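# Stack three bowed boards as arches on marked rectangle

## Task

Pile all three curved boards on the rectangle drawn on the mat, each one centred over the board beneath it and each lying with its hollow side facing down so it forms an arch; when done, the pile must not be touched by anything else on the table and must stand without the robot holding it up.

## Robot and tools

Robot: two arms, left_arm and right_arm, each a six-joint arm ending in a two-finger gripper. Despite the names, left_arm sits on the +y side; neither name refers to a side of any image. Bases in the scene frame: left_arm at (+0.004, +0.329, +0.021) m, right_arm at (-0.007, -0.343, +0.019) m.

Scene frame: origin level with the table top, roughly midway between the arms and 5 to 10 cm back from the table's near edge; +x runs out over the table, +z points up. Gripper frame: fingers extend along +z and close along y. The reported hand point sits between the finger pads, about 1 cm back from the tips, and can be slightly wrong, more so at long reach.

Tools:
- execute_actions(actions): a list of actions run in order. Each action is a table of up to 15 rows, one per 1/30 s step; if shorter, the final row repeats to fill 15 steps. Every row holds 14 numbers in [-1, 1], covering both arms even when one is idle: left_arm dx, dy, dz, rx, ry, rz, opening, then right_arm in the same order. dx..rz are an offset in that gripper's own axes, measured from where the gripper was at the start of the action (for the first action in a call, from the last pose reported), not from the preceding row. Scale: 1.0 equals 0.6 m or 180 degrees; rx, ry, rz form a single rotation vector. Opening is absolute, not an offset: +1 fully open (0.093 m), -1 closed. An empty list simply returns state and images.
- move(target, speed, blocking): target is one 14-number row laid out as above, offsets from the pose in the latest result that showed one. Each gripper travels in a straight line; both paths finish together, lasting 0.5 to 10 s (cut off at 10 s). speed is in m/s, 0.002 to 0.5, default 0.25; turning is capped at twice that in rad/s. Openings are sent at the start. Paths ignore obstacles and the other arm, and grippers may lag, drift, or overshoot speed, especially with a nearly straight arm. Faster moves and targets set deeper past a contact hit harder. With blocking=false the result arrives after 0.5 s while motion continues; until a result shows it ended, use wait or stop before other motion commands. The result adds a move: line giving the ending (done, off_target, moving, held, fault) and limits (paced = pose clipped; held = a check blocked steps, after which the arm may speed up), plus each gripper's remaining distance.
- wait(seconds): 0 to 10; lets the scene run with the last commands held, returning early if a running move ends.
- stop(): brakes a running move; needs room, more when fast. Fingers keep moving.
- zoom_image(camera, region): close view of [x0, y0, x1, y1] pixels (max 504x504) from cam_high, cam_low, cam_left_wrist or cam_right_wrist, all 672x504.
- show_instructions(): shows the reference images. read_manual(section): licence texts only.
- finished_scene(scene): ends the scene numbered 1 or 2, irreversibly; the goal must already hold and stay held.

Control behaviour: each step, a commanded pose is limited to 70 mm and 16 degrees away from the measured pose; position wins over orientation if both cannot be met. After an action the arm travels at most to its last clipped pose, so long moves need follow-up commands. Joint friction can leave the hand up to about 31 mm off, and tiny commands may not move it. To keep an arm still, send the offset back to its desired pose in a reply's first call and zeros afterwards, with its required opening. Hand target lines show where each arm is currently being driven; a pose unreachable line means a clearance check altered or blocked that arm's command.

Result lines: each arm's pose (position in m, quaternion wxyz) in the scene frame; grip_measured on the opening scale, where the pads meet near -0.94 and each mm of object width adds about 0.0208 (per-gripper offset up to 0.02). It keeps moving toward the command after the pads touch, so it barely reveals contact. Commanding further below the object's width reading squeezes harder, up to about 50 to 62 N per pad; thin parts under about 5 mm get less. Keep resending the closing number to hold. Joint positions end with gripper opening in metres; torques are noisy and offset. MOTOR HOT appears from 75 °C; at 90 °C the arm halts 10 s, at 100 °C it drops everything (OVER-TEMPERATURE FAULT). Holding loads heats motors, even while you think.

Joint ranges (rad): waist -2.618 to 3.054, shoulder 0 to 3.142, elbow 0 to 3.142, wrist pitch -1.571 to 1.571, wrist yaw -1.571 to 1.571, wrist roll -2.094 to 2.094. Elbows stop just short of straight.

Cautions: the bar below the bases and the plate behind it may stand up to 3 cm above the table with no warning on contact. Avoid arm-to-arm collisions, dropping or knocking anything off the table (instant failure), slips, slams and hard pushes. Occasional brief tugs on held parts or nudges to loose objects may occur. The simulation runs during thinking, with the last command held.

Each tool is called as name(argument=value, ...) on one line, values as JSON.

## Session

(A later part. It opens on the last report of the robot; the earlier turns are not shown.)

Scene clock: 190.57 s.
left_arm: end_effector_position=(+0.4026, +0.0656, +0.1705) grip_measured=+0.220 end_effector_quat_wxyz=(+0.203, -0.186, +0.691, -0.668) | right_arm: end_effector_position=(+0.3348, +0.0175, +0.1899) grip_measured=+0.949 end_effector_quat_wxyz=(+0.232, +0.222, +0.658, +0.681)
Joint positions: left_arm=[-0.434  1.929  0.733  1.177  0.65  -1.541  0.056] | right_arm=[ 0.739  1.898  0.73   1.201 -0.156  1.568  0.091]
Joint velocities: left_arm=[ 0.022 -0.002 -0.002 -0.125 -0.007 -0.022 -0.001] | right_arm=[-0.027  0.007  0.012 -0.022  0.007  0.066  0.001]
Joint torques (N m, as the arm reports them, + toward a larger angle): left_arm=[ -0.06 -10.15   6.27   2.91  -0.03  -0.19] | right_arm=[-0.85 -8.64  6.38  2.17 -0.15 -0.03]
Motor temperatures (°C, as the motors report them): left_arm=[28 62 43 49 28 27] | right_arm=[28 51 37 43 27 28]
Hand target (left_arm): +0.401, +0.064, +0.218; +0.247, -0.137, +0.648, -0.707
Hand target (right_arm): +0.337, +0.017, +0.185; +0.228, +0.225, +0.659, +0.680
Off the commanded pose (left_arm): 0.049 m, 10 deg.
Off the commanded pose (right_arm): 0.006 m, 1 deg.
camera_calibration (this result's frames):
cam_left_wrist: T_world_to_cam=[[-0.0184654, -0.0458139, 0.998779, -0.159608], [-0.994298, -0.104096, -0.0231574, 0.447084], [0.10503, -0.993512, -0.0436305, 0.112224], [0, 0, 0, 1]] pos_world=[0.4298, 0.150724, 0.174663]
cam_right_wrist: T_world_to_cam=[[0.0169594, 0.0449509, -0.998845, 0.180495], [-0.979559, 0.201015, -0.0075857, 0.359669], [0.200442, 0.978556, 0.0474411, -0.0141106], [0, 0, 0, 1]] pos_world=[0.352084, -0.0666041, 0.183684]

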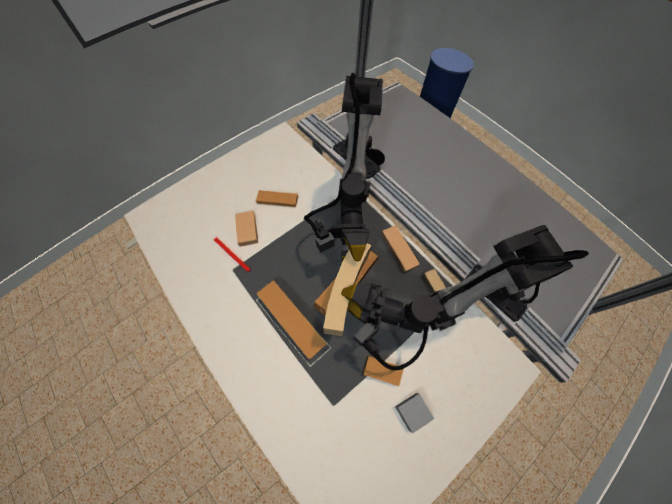

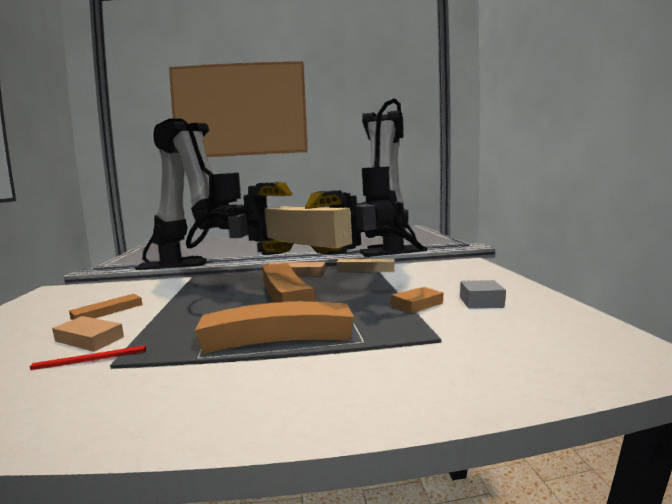

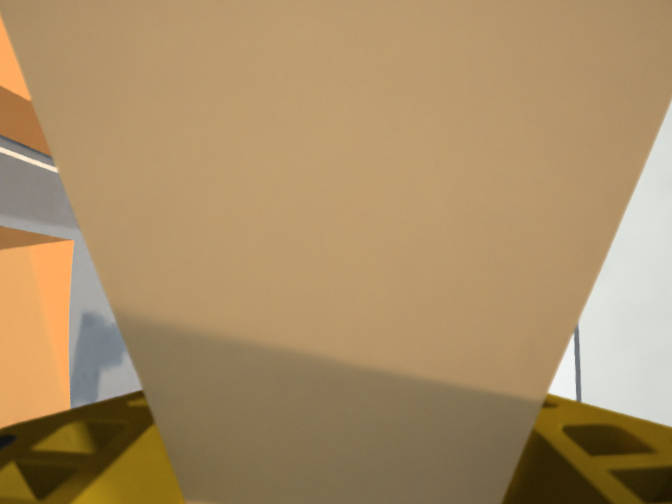

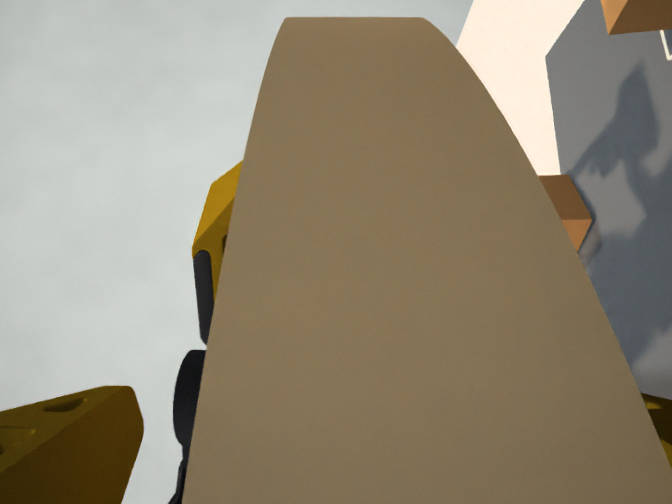

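execute_actions(actions=[[[0,-0.085,0,0.05,0,0.035,-0.2,0,-0.012,0,0.014,0,0,0.95]]])

Scene clock: 195.30 s.
left_arm: end_effector_position=(+0.4026, +0.0656, +0.1707) grip_measured=+0.220 end_effector_quat_wxyz=(+0.204, -0.185, +0.691, -0.668) | right_arm: end_effector_position=(+0.3349, +0.0176, +0.1817) grip_measured=+0.949 end_effector_quat_wxyz=(+0.227, +0.228, +0.668, +0.671)
Joint positions: left_arm=[-0.434  1.929  0.733  1.178  0.65  -1.538  0.056] | right_arm=[ 0.739  1.898  0.73   1.167 -0.157  1.568  0.091]
Joint velocities: left_arm=[-0.007 -0.002 -0.002  0.022  0.007  0.051  0.   ] | right_arm=[ 0.012  0.012  0.002  0.022 -0.007  0.037 -0.   ]
Joint torques (N m, as the arm reports them, + toward a larger angle): left_arm=[ -0.11 -10.67   6.19   2.9   -0.01  -0.13] | right_arm=[ -0.11 -10.82   6.21   1.86  -0.04  -0.11]
Motor temperatures (°C, as the motors report them): left_arm=[28 62 43 50 28 27] | right_arm=[28 51 37 44 27 28]
Hand target (left_arm): +0.400, +0.064, +0.220; +0.252, -0.132, +0.648, -0.706
Hand target (right_arm): +0.335, +0.018, +0.183; +0.227, +0.228, +0.672, +0.667
Off the commanded pose (left_arm): 0.051 m, 11 deg.
Off the commanded pose (right_arm): 0.001 m, 1 deg.
camera_calibration (this result's frames):
cam_left_wrist: T_world_to_cam=[[-0.0227703, -0.0474217, 0.998615, -0.157979], [-0.9942, -0.103947, -0.0276057, 0.447801], [0.105112, -0.993452, -0.0447797, 0.112389], [0, 0, 0, 1]] pos_world=[0.429793, 0.150709, 0.175155]
cam_right_wrist: T_world_to_cam=[[-0.0073471, 0.0213458, -0.999745, 0.181057], [-0.979622, 0.200522, 0.0114806, 0.356169], [0.200716, 0.979457, 0.0194376, -0.00892275], [0, 0, 0, 1]] pos_world=[0.352032, -0.0665452, 0.177096]

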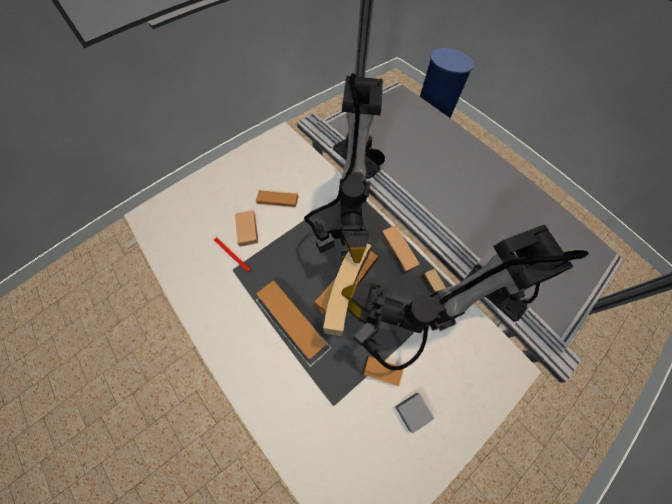

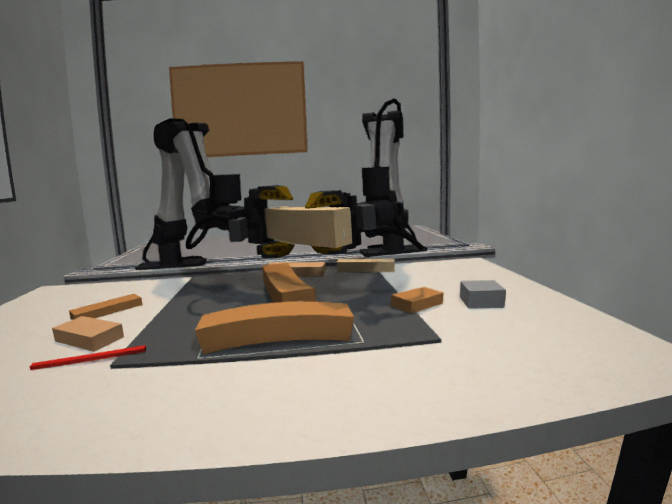

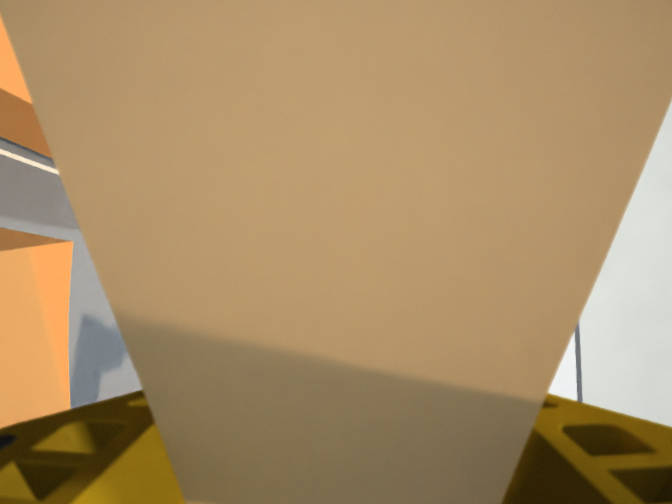

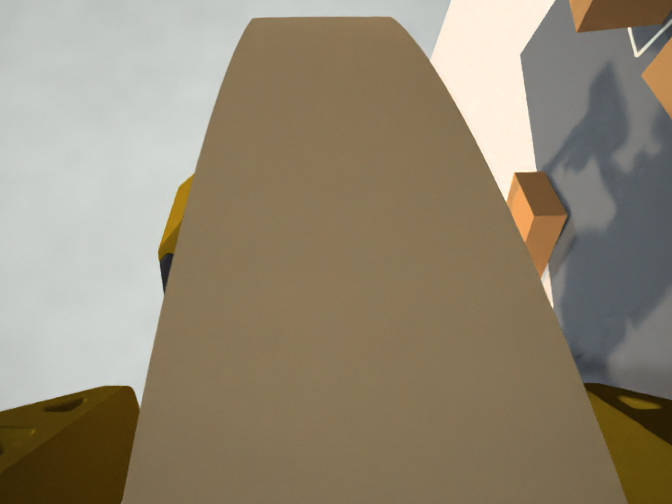

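Close right, then release left.

execute_actions(actions=[[[0,-0.085,0,0.05,0,0.035,-0.2,0,0,0,0,0,0,-0.4]],[[0,-0.06,0,0.03,0,0.02,-0.2,0,0.02,0,-0.01,0,0,-0.4]],[[0,-0.0,0,0.0,0,0.0,0.9,0,0.05,0,-0.03,0,0,-0.4]],[[0,0,-0.1,0.0,0,0.0,0.9,0,0.05,0,-0.03,0,0,-0.4]]])

zoom_image(camera="cam_high", region=[280,180,460,350])

Scene clock: 199.80 s.
left_arm: end_effector_position=(+0.3755, +0.1141, +0.1628) grip_measured=+0.898 end_effector_quat_wxyz=(+0.191, -0.203, +0.697, -0.661) | right_arm: end_effector_position=(+0.3341, +0.0171, +0.1595) grip_measured=+0.195 end_effector_quat_wxyz=(+0.199, +0.256, +0.692, +0.645)
Joint positions: left_arm=[-0.315  1.82   0.56   1.199  0.762 -1.545  0.088] | right_arm=[ 0.739  1.898  0.73   1.075 -0.157  1.607  0.055]
Joint velocities: left_arm=[ 0.007  0.002 -0.017  0.051  0.022  0.066  0.   ] | right_arm=[-0.012  0.002 -0.007 -0.037  0.037  0.037 -0.   ]
Joint torques (N m, as the arm reports them, + toward a larger angle): left_arm=[ 0.64 -8.1   3.61  1.96  0.04 -0.02] | right_arm=[ -0.11 -12.27   6.47   3.21  -0.01  -0.07]
Motor temperatures (°C, as the motors report them): left_arm=[28 63 43 50 28 27] | right_arm=[28 51 37 44 27 28]
Hand target (left_arm): +0.371, +0.116, +0.170; +0.199, -0.190, +0.692, -0.667
Hand target (right_arm): +0.334, +0.017, +0.203; +0.225, +0.229, +0.647, +0.692
Off the commanded pose (left_arm): 0.009 m, 2 deg.
Off the commanded pose (right_arm): 0.044 m, 9 deg.
camera_calibration (this result's frames):
cam_left_wrist: T_world_to_cam=[[0.0263154, -0.0519242, 0.998304, -0.166268], [-0.993482, -0.112154, 0.0203549, 0.418574], [0.110907, -0.992333, -0.0545371, 0.16238], [0, 0, 0, 1]] pos_world=[0.402212, 0.199447, 0.166321]
cam_right_wrist: T_world_to_cam=[[-0.105205, -0.0186942, -0.994275, 0.191323], [-0.973949, 0.20391, 0.0992201, 0.339822], [0.200888, 0.978811, -0.0396595, 0.0016288], [0, 0, 0, 1]] pos_world=[0.35077, -0.0673108, 0.156575]

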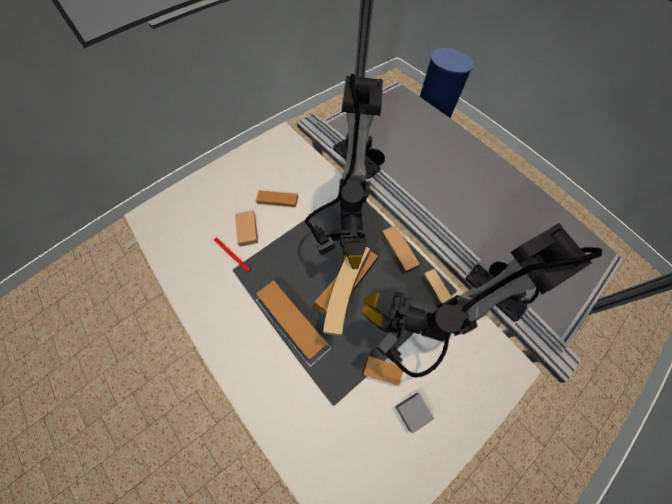

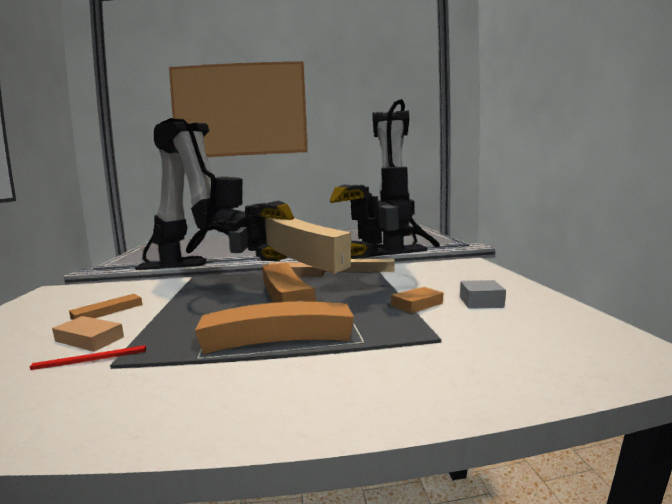

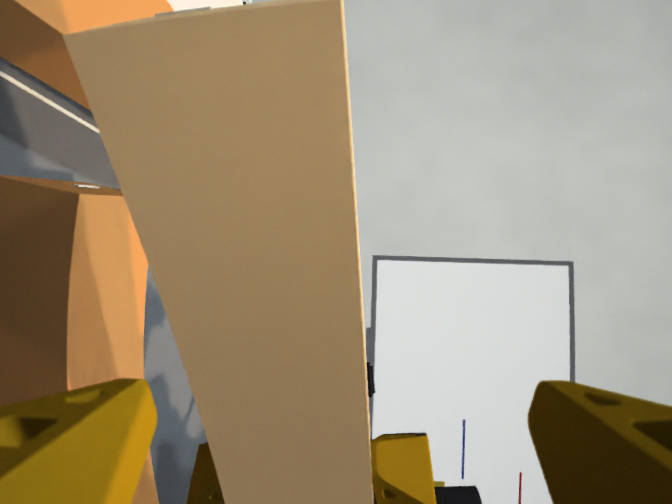

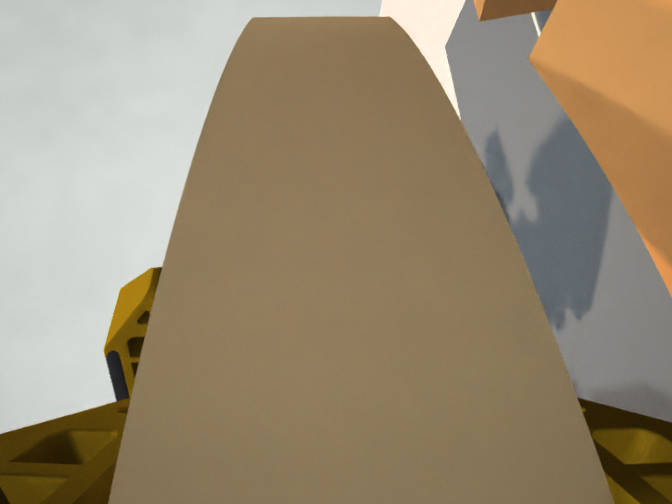

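Region (280, 180, 460, 350) of cam_high's 672x504 image, scaled by 2.800, with more detail than that image has.

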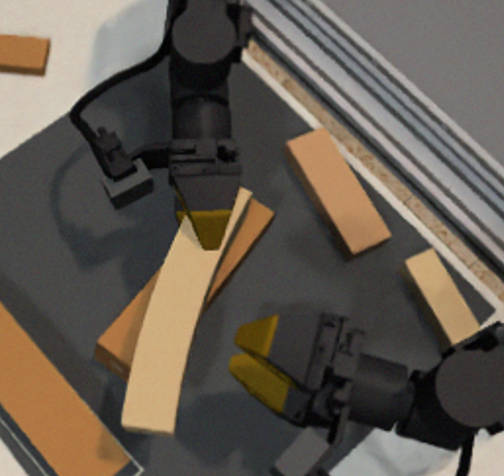

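move(target=[0,-0.05,-0.12,0,0,0,0.9,-0.305,0.08,0.053,-0.071,0.256,-0.55,-0.4], speed=0.12)

Scene clock: 212.83 s.
left_arm: end_effector_position=(+0.3424, +0.1688, +0.1984) grip_measured=+0.898 end_effector_quat_wxyz=(+0.190, -0.199, +0.694, -0.665) | right_arm: end_effector_position=(+0.5020, -0.0713, +0.1703) grip_measured=+0.195 end_effector_quat_wxyz=(-0.348, +0.602, -0.627, -0.350)
Joint positions: left_arm=[-0.129  1.535  0.444  1.031  0.954 -1.536  0.088] | right_arm=[ 0.227  2.606  2.598 -1.151 -0.972 -1.064  0.055]
Joint velocities: left_arm=[-0.002 -0.002 -0.017  0.022  0.051 -0.037  0.002] | right_arm=[-0.007  0.042  0.09  -0.022  0.037 -0.095  0.   ]
Joint torques (N m, as the arm reports them, + toward a larger angle): left_arm=[ 1.02 -6.22  4.    1.49  0.02  0.04] | right_arm=[ -1.   -16.98   9.79   1.05  -1.43  -0.05]
Motor temperatures (°C, as the motors report them): left_arm=[28 60 42 46 28 27] | right_arm=[28 53 39 48 28 28]
Hand target (left_arm): +0.338, +0.173, +0.196; +0.190, -0.204, +0.696, -0.662
Hand target (right_arm): +0.502, -0.069, +0.194; -0.378, +0.603, -0.598, -0.368
Off the commanded pose (left_arm): 0.007 m, 1 deg.
Off the commanded pose (right_arm): 0.024 m, 6 deg.
move: off_target (right_arm)
camera_calibration (this result's frames):
cam_left_wrist: T_world_to_cam=[[0.0186663, -0.0455695, 0.998787, -0.196604], [-0.994252, -0.10618, 0.0137371, 0.39167], [0.105425, -0.993302, -0.0472896, 0.222824], [0, 0, 0, 1]] pos_world=[0.369597, 0.25396, 0.201522]
cam_right_wrist: T_world_to_cam=[[0.998774, -0.0300222, -0.0393518, -0.499533], [-0.0466949, -0.835204, -0.547955, 0.0909973], [-0.016416, 0.549121, -0.835582, 0.268821], [0, 0, 0, 1]] pos_world=[0.507582, -0.086611, 0.254827]

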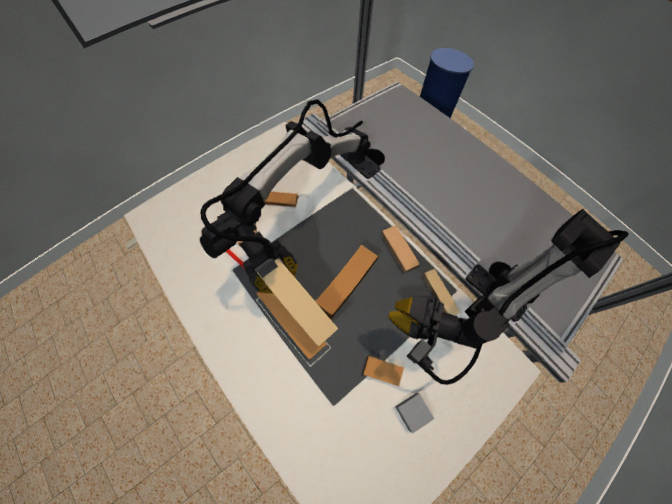

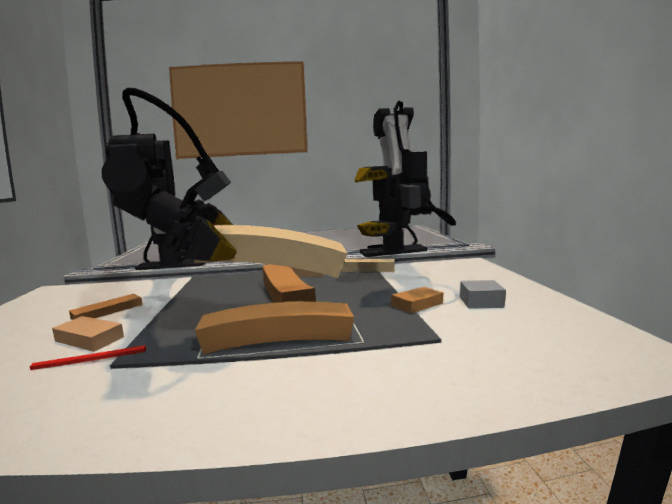

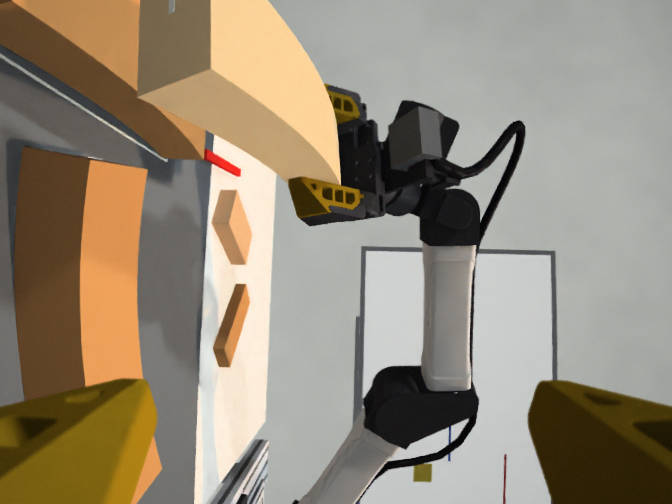

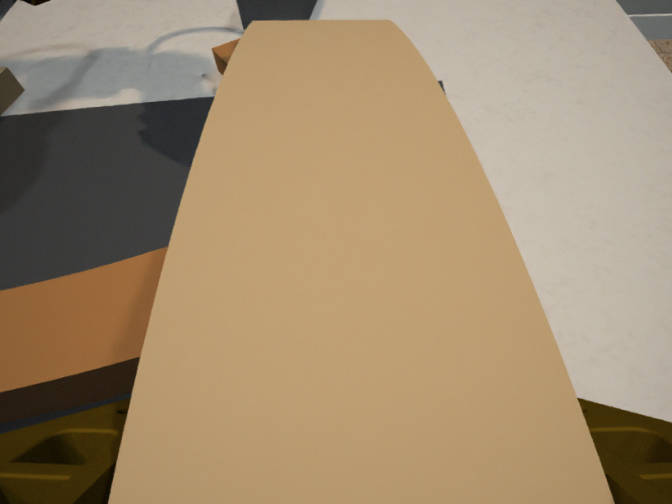

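move(target=[0,0,0,0,0,0,0.9,0.043,-0.055,0.042,-0.02,-0.1,-0.012,-0.4], speed=0.06)

zoom_image(camera="cam_high", region=[200,220,400,400])

zoom_image(camera="cam_low", region=[140,200,450,370])

Scene clock: 218.17 s.
left_arm: end_effector_position=(+0.3424, +0.1688, +0.1984) grip_measured=+0.898 end_effector_quat_wxyz=(+0.190, -0.199, +0.694, -0.665) | right_arm: end_effector_position=(+0.5311, -0.0668, +0.1019) grip_measured=+0.195 end_effector_quat_wxyz=(-0.388, +0.566, -0.587, -0.430)
Joint positions: left_arm=[-0.129  1.535  0.444  1.031  0.954 -1.536  0.088] | right_arm=[ 0.193  2.815  2.603 -0.888 -1.186 -1.001  0.055]
Joint velocities: left_arm=[-0.007  0.002  0.002 -0.022  0.037 -0.007  0.001] | right_arm=[ 0.012 -0.007  0.022  0.007 -0.022  0.022 -0.   ]
Joint torques (N m, as the arm reports them, + toward a larger angle): left_arm=[ 0.04 -5.05  5.46  1.63 -0.06 -0.05] | right_arm=[ -0.68 -18.55   9.77   1.27  -1.82   0.12]
Motor temperatures (°C, as the motors report them): left_arm=[28 58 41 45 28 27] | right_arm=[28 57 39 46 28 28]
Hand target (left_arm): +0.342, +0.169, +0.198; +0.191, -0.199, +0.694, -0.665
Hand target (right_arm): +0.532, -0.065, +0.134; -0.424, +0.567, -0.542, -0.452
Off the commanded pose (left_arm): 0.000 m, 0 deg.
Off the commanded pose (right_arm): 0.033 m, 8 deg.
move: off_target (right_arm)
camera_calibration (this result's frames):
cam_left_wrist: T_world_to_cam=[[0.0186663, -0.0455695, 0.998787, -0.196604], [-0.994252, -0.10618, 0.0137371, 0.39167], [0.105425, -0.993302, -0.0472896, 0.222824], [0, 0, 0, 1]] pos_world=[0.369597, 0.25396, 0.201522]
cam_right_wrist: T_world_to_cam=[[0.996286, 0.0123596, -0.0852183, -0.522296], [-0.0512417, -0.710254, -0.702078, 0.0850654], [-0.069204, 0.703837, -0.706983, 0.234918], [0, 0, 0, 1]] pos_world=[0.540972, -0.0984708, 0.181297]

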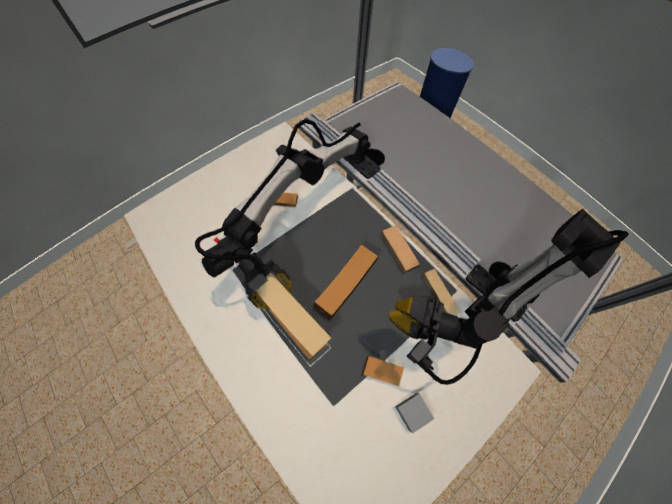

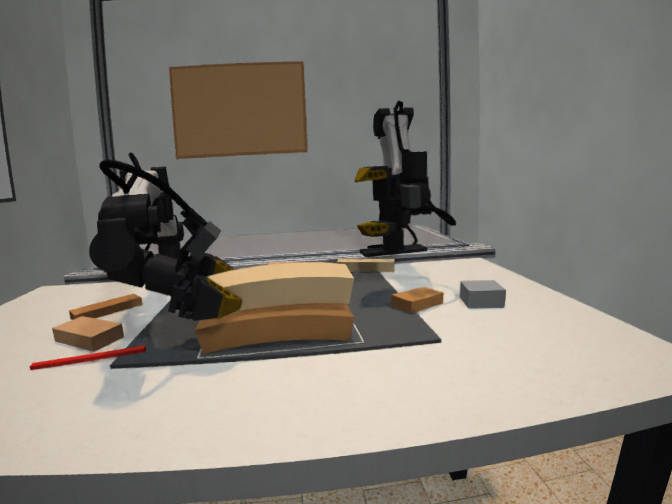

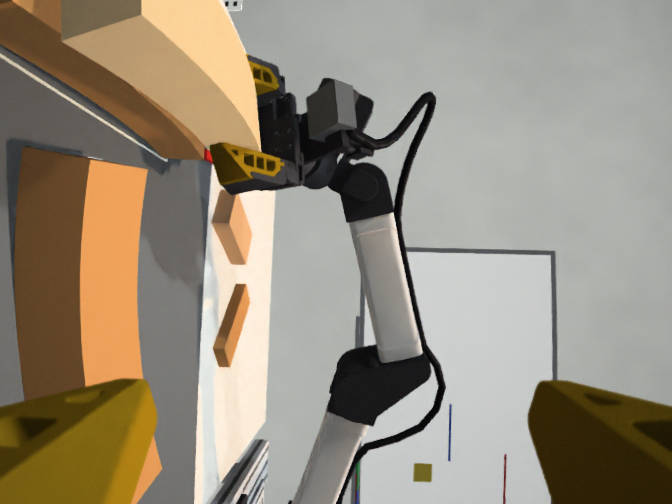

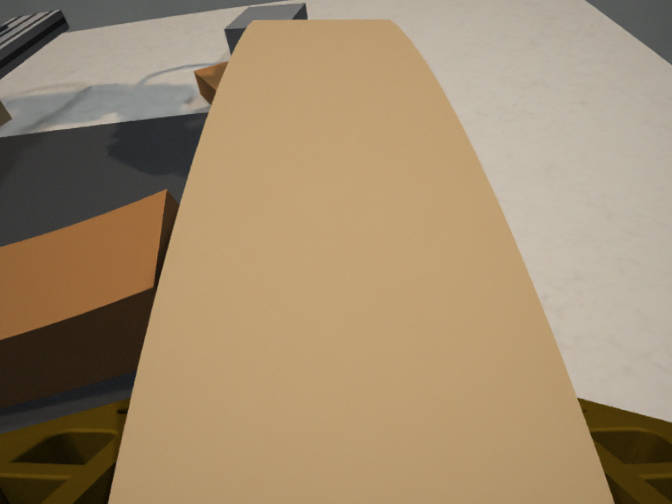

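Region (200, 220, 400, 400) of cam_high's 672x504 image, scaled by 2.520, with more detail than that image has; it fills the top 454 rows of this view, and the rest is white.

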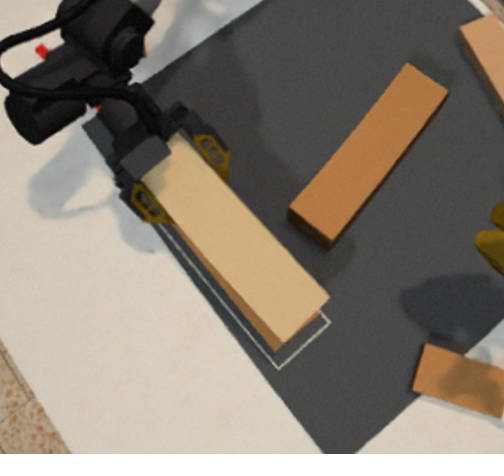

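Region (140, 200, 450, 370) of cam_low's 672x504 image, scaled by 1.626, with more detail than that image has; it fills the top 276 rows of this view, and the rest is white.

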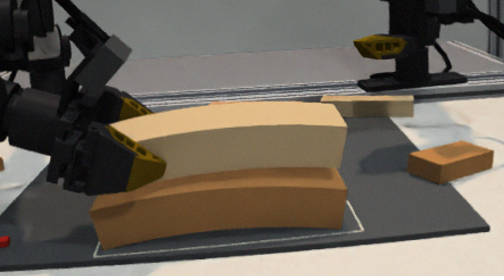

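move(target=[0,0,0,0,0,0,0.9,-0.058,-0.022,-0.015,0.033,-0.012,-0.062,-0.4], speed=0.04)

zoom_image(camera="cam_high", region=[200,220,400,400])

zoom_image(camera="cam_low", region=[140,200,450,370])

Scene clock: 225.37 s.
left_arm: end_effector_position=(+0.3424, +0.1688, +0.1984) grip_measured=+0.898 end_effector_quat_wxyz=(+0.190, -0.199, +0.694, -0.665) | right_arm: end_effector_position=(+0.5465, -0.0705, +0.0956) grip_measured=+0.196 end_effector_quat_wxyz=(-0.425, +0.586, -0.586, -0.363)
Joint positions: left_arm=[-0.129  1.535  0.444  1.031  0.954 -1.536  0.088] | right_arm=[ 0.193  2.712  2.383 -0.629 -1.088 -0.98   0.055]
Joint velocities: left_arm=[ 0.017 -0.032  0.002 -0.022  0.081  0.007 -0.001] | right_arm=[ 0.002  0.002 -0.017  0.007 -0.037 -0.022 -0.001]
Joint torques (N m, as the arm reports them, + toward a larger angle): left_arm=[ 0.08 -4.85  5.53  1.64 -0.04  0.  ] | right_arm=[  0.15 -21.68   7.83   1.65  -1.39   0.06]
Motor temperatures (°C, as the motors report them): left_arm=[28 57 41 45 28 27] | right_arm=[28 62 39 44 29 28]
Hand target (left_arm): +0.342, +0.169, +0.198; +0.190, -0.199, +0.694, -0.665
Hand target (right_arm): +0.545, -0.064, +0.136; -0.462, +0.595, -0.542, -0.371
Off the commanded pose (left_arm): 0.000 m, 0 deg.
Off the commanded pose (right_arm): 0.042 m, 7 deg.
move: off_target (right_arm)
camera_calibration (this result's frames):
cam_left_wrist: T_world_to_cam=[[0.0186663, -0.0455695, 0.998787, -0.196604], [-0.994252, -0.10618, 0.0137371, 0.39167], [0.105425, -0.993302, -0.0472896, 0.222824], [0, 0, 0, 1]] pos_world=[0.369597, 0.25396, 0.201522]
cam_right_wrist: T_world_to_cam=[[0.997507, -0.0466222, 0.0529719, -0.556238], [0.000726633, -0.743839, -0.668358, 0.0448641], [0.070563, 0.666731, -0.741951, 0.158471], [0, 0, 0, 1]] pos_world=[0.543637, -0.0982189, 0.177028]

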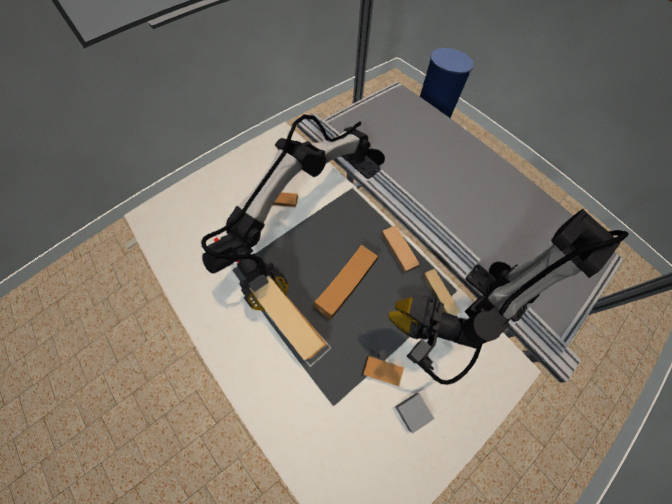

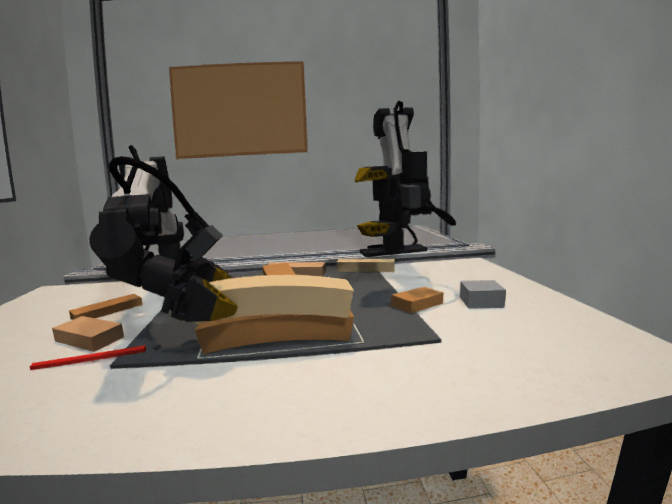

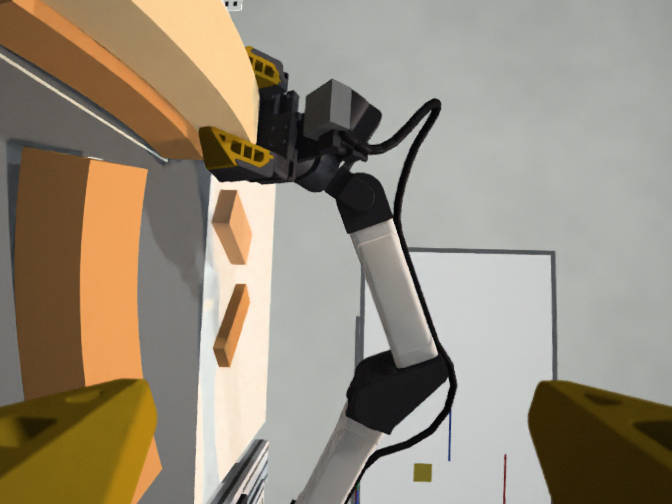

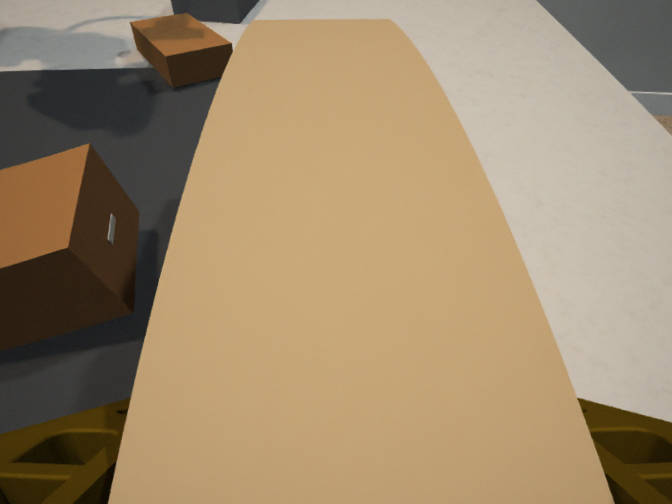

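Region (200, 220, 400, 400) of cam_high's 672x504 image, scaled by 2.520, with more detail than that image has; it fills the top 454 rows of this view, and the rest is white.

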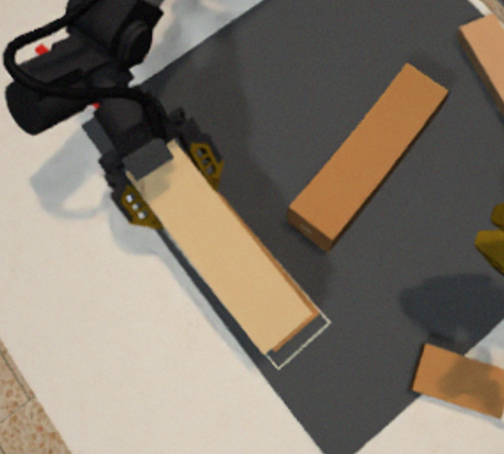

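Region (140, 200, 450, 370) of cam_low's 672x504 image, scaled by 1.626, with more detail than that image has; it fills the top 276 rows of this view, and the rest is white.

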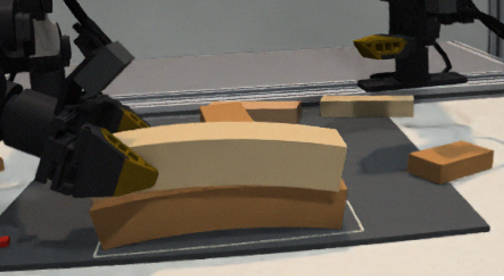

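move(target=[0,0,0,0,0,0,0.9,-0.07,0.02,-0.005,-0.008,-0.012,-0.028,-0.4], speed=0.04)

zoom_image(camera="cam_high", region=[200,220,400,400])

zoom_image(camera="cam_low", region=[140,200,450,370])

Scene clock: 229.80 s.
left_arm: end_effector_position=(+0.3424, +0.1688, +0.1984) grip_measured=+0.898 end_effector_quat_wxyz=(+0.190, -0.199, +0.694, -0.665) | right_arm: end_effector_position=(+0.5400, -0.0660, +0.1010) grip_measured=+0.196 end_effector_quat_wxyz=(-0.418, +0.602, -0.584, -0.349)
Joint positions: left_arm=[-0.129  1.535  0.444  1.031  0.954 -1.536  0.088] | right_arm=[ 0.207  2.687  2.382 -0.682 -1.056 -1.029  0.055]
Joint velocities: left_arm=[-0.007 -0.007  0.002  0.125 -0.022  0.007 -0.001] | right_arm=[-0.002  0.007  0.007 -0.022  0.007  0.066 -0.001]
Joint torques (N m, as the arm reports them, + toward a larger angle): left_arm=[ 0.08 -5.1   5.55  1.63 -0.04  0.04] | right_arm=[  0.46 -21.02   7.13   1.24  -1.33  -0.01]
Motor temperatures (°C, as the motors report them): left_arm=[28 56 41 44 28 27] | right_arm=[28 66 39 44 29 28]
Hand target (left_arm): +0.342, +0.169, +0.198; +0.190, -0.199, +0.694, -0.665
Hand target (right_arm): +0.532, -0.057, +0.134; -0.442, +0.611, -0.547, -0.363
Off the commanded pose (left_arm): 0.000 m, 0 deg.
Off the commanded pose (right_arm): 0.036 m, 5 deg.
move: off_target (right_arm)
camera_calibration (this result's frames):
cam_left_wrist: T_world_to_cam=[[0.0186663, -0.0455695, 0.998787, -0.196604], [-0.994252, -0.10618, 0.0137371, 0.39167], [0.105425, -0.993302, -0.0472896, 0.222824], [0, 0, 0, 1]] pos_world=[0.369597, 0.25396, 0.201522]
cam_right_wrist: T_world_to_cam=[[0.996669, -0.0295709, 0.0760021, -0.550511], [0.0260854, -0.767388, -0.640652, 0.0336832], [0.0772677, 0.6405, -0.764061, 0.156822], [0, 0, 0, 1]] pos_world=[0.535682, -0.0908753, 0.183241]

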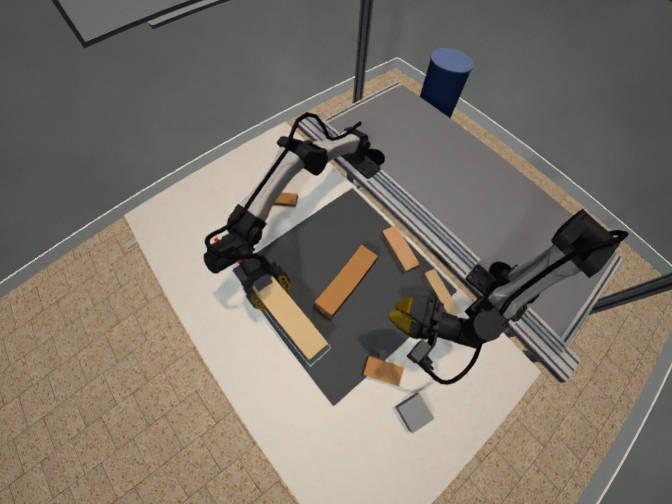

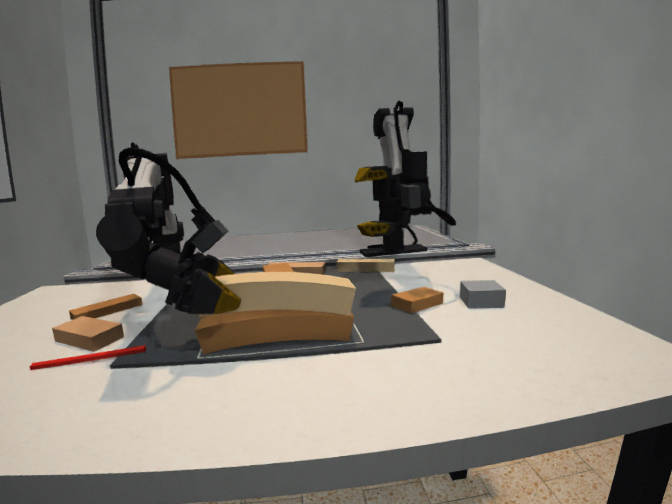

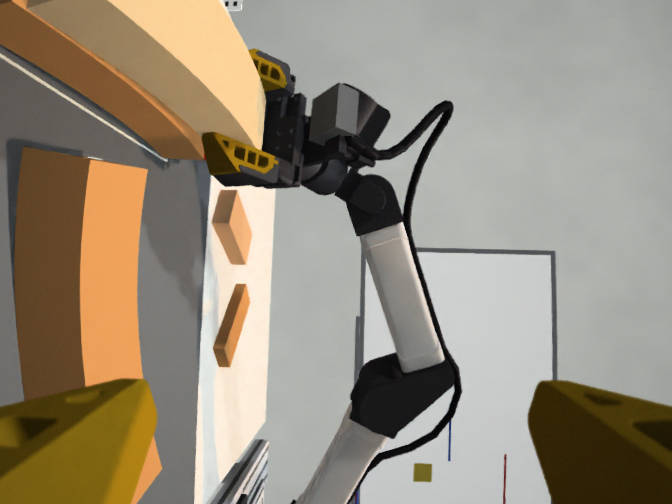

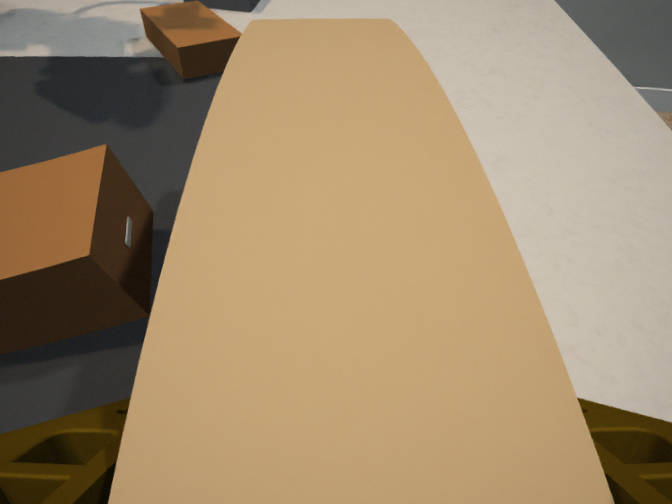

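Region (200, 220, 400, 400) of cam_high's 672x504 image, scaled by 2.520, with more detail than that image has; it fills the top 454 rows of this view, and the rest is white.

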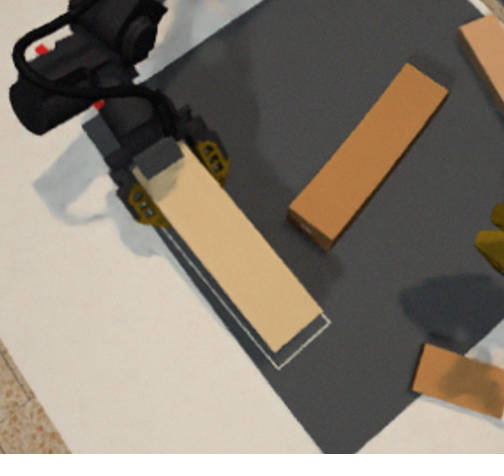

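Region (140, 200, 450, 370) of cam_low's 672x504 image, scaled by 1.626, with more detail than that image has; it fills the top 276 rows of this view, and the rest is white.

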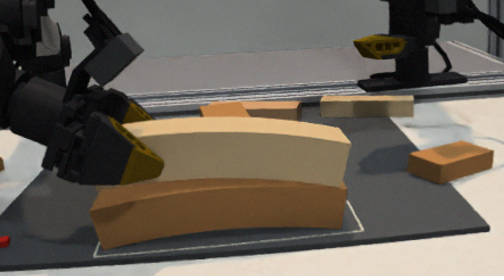

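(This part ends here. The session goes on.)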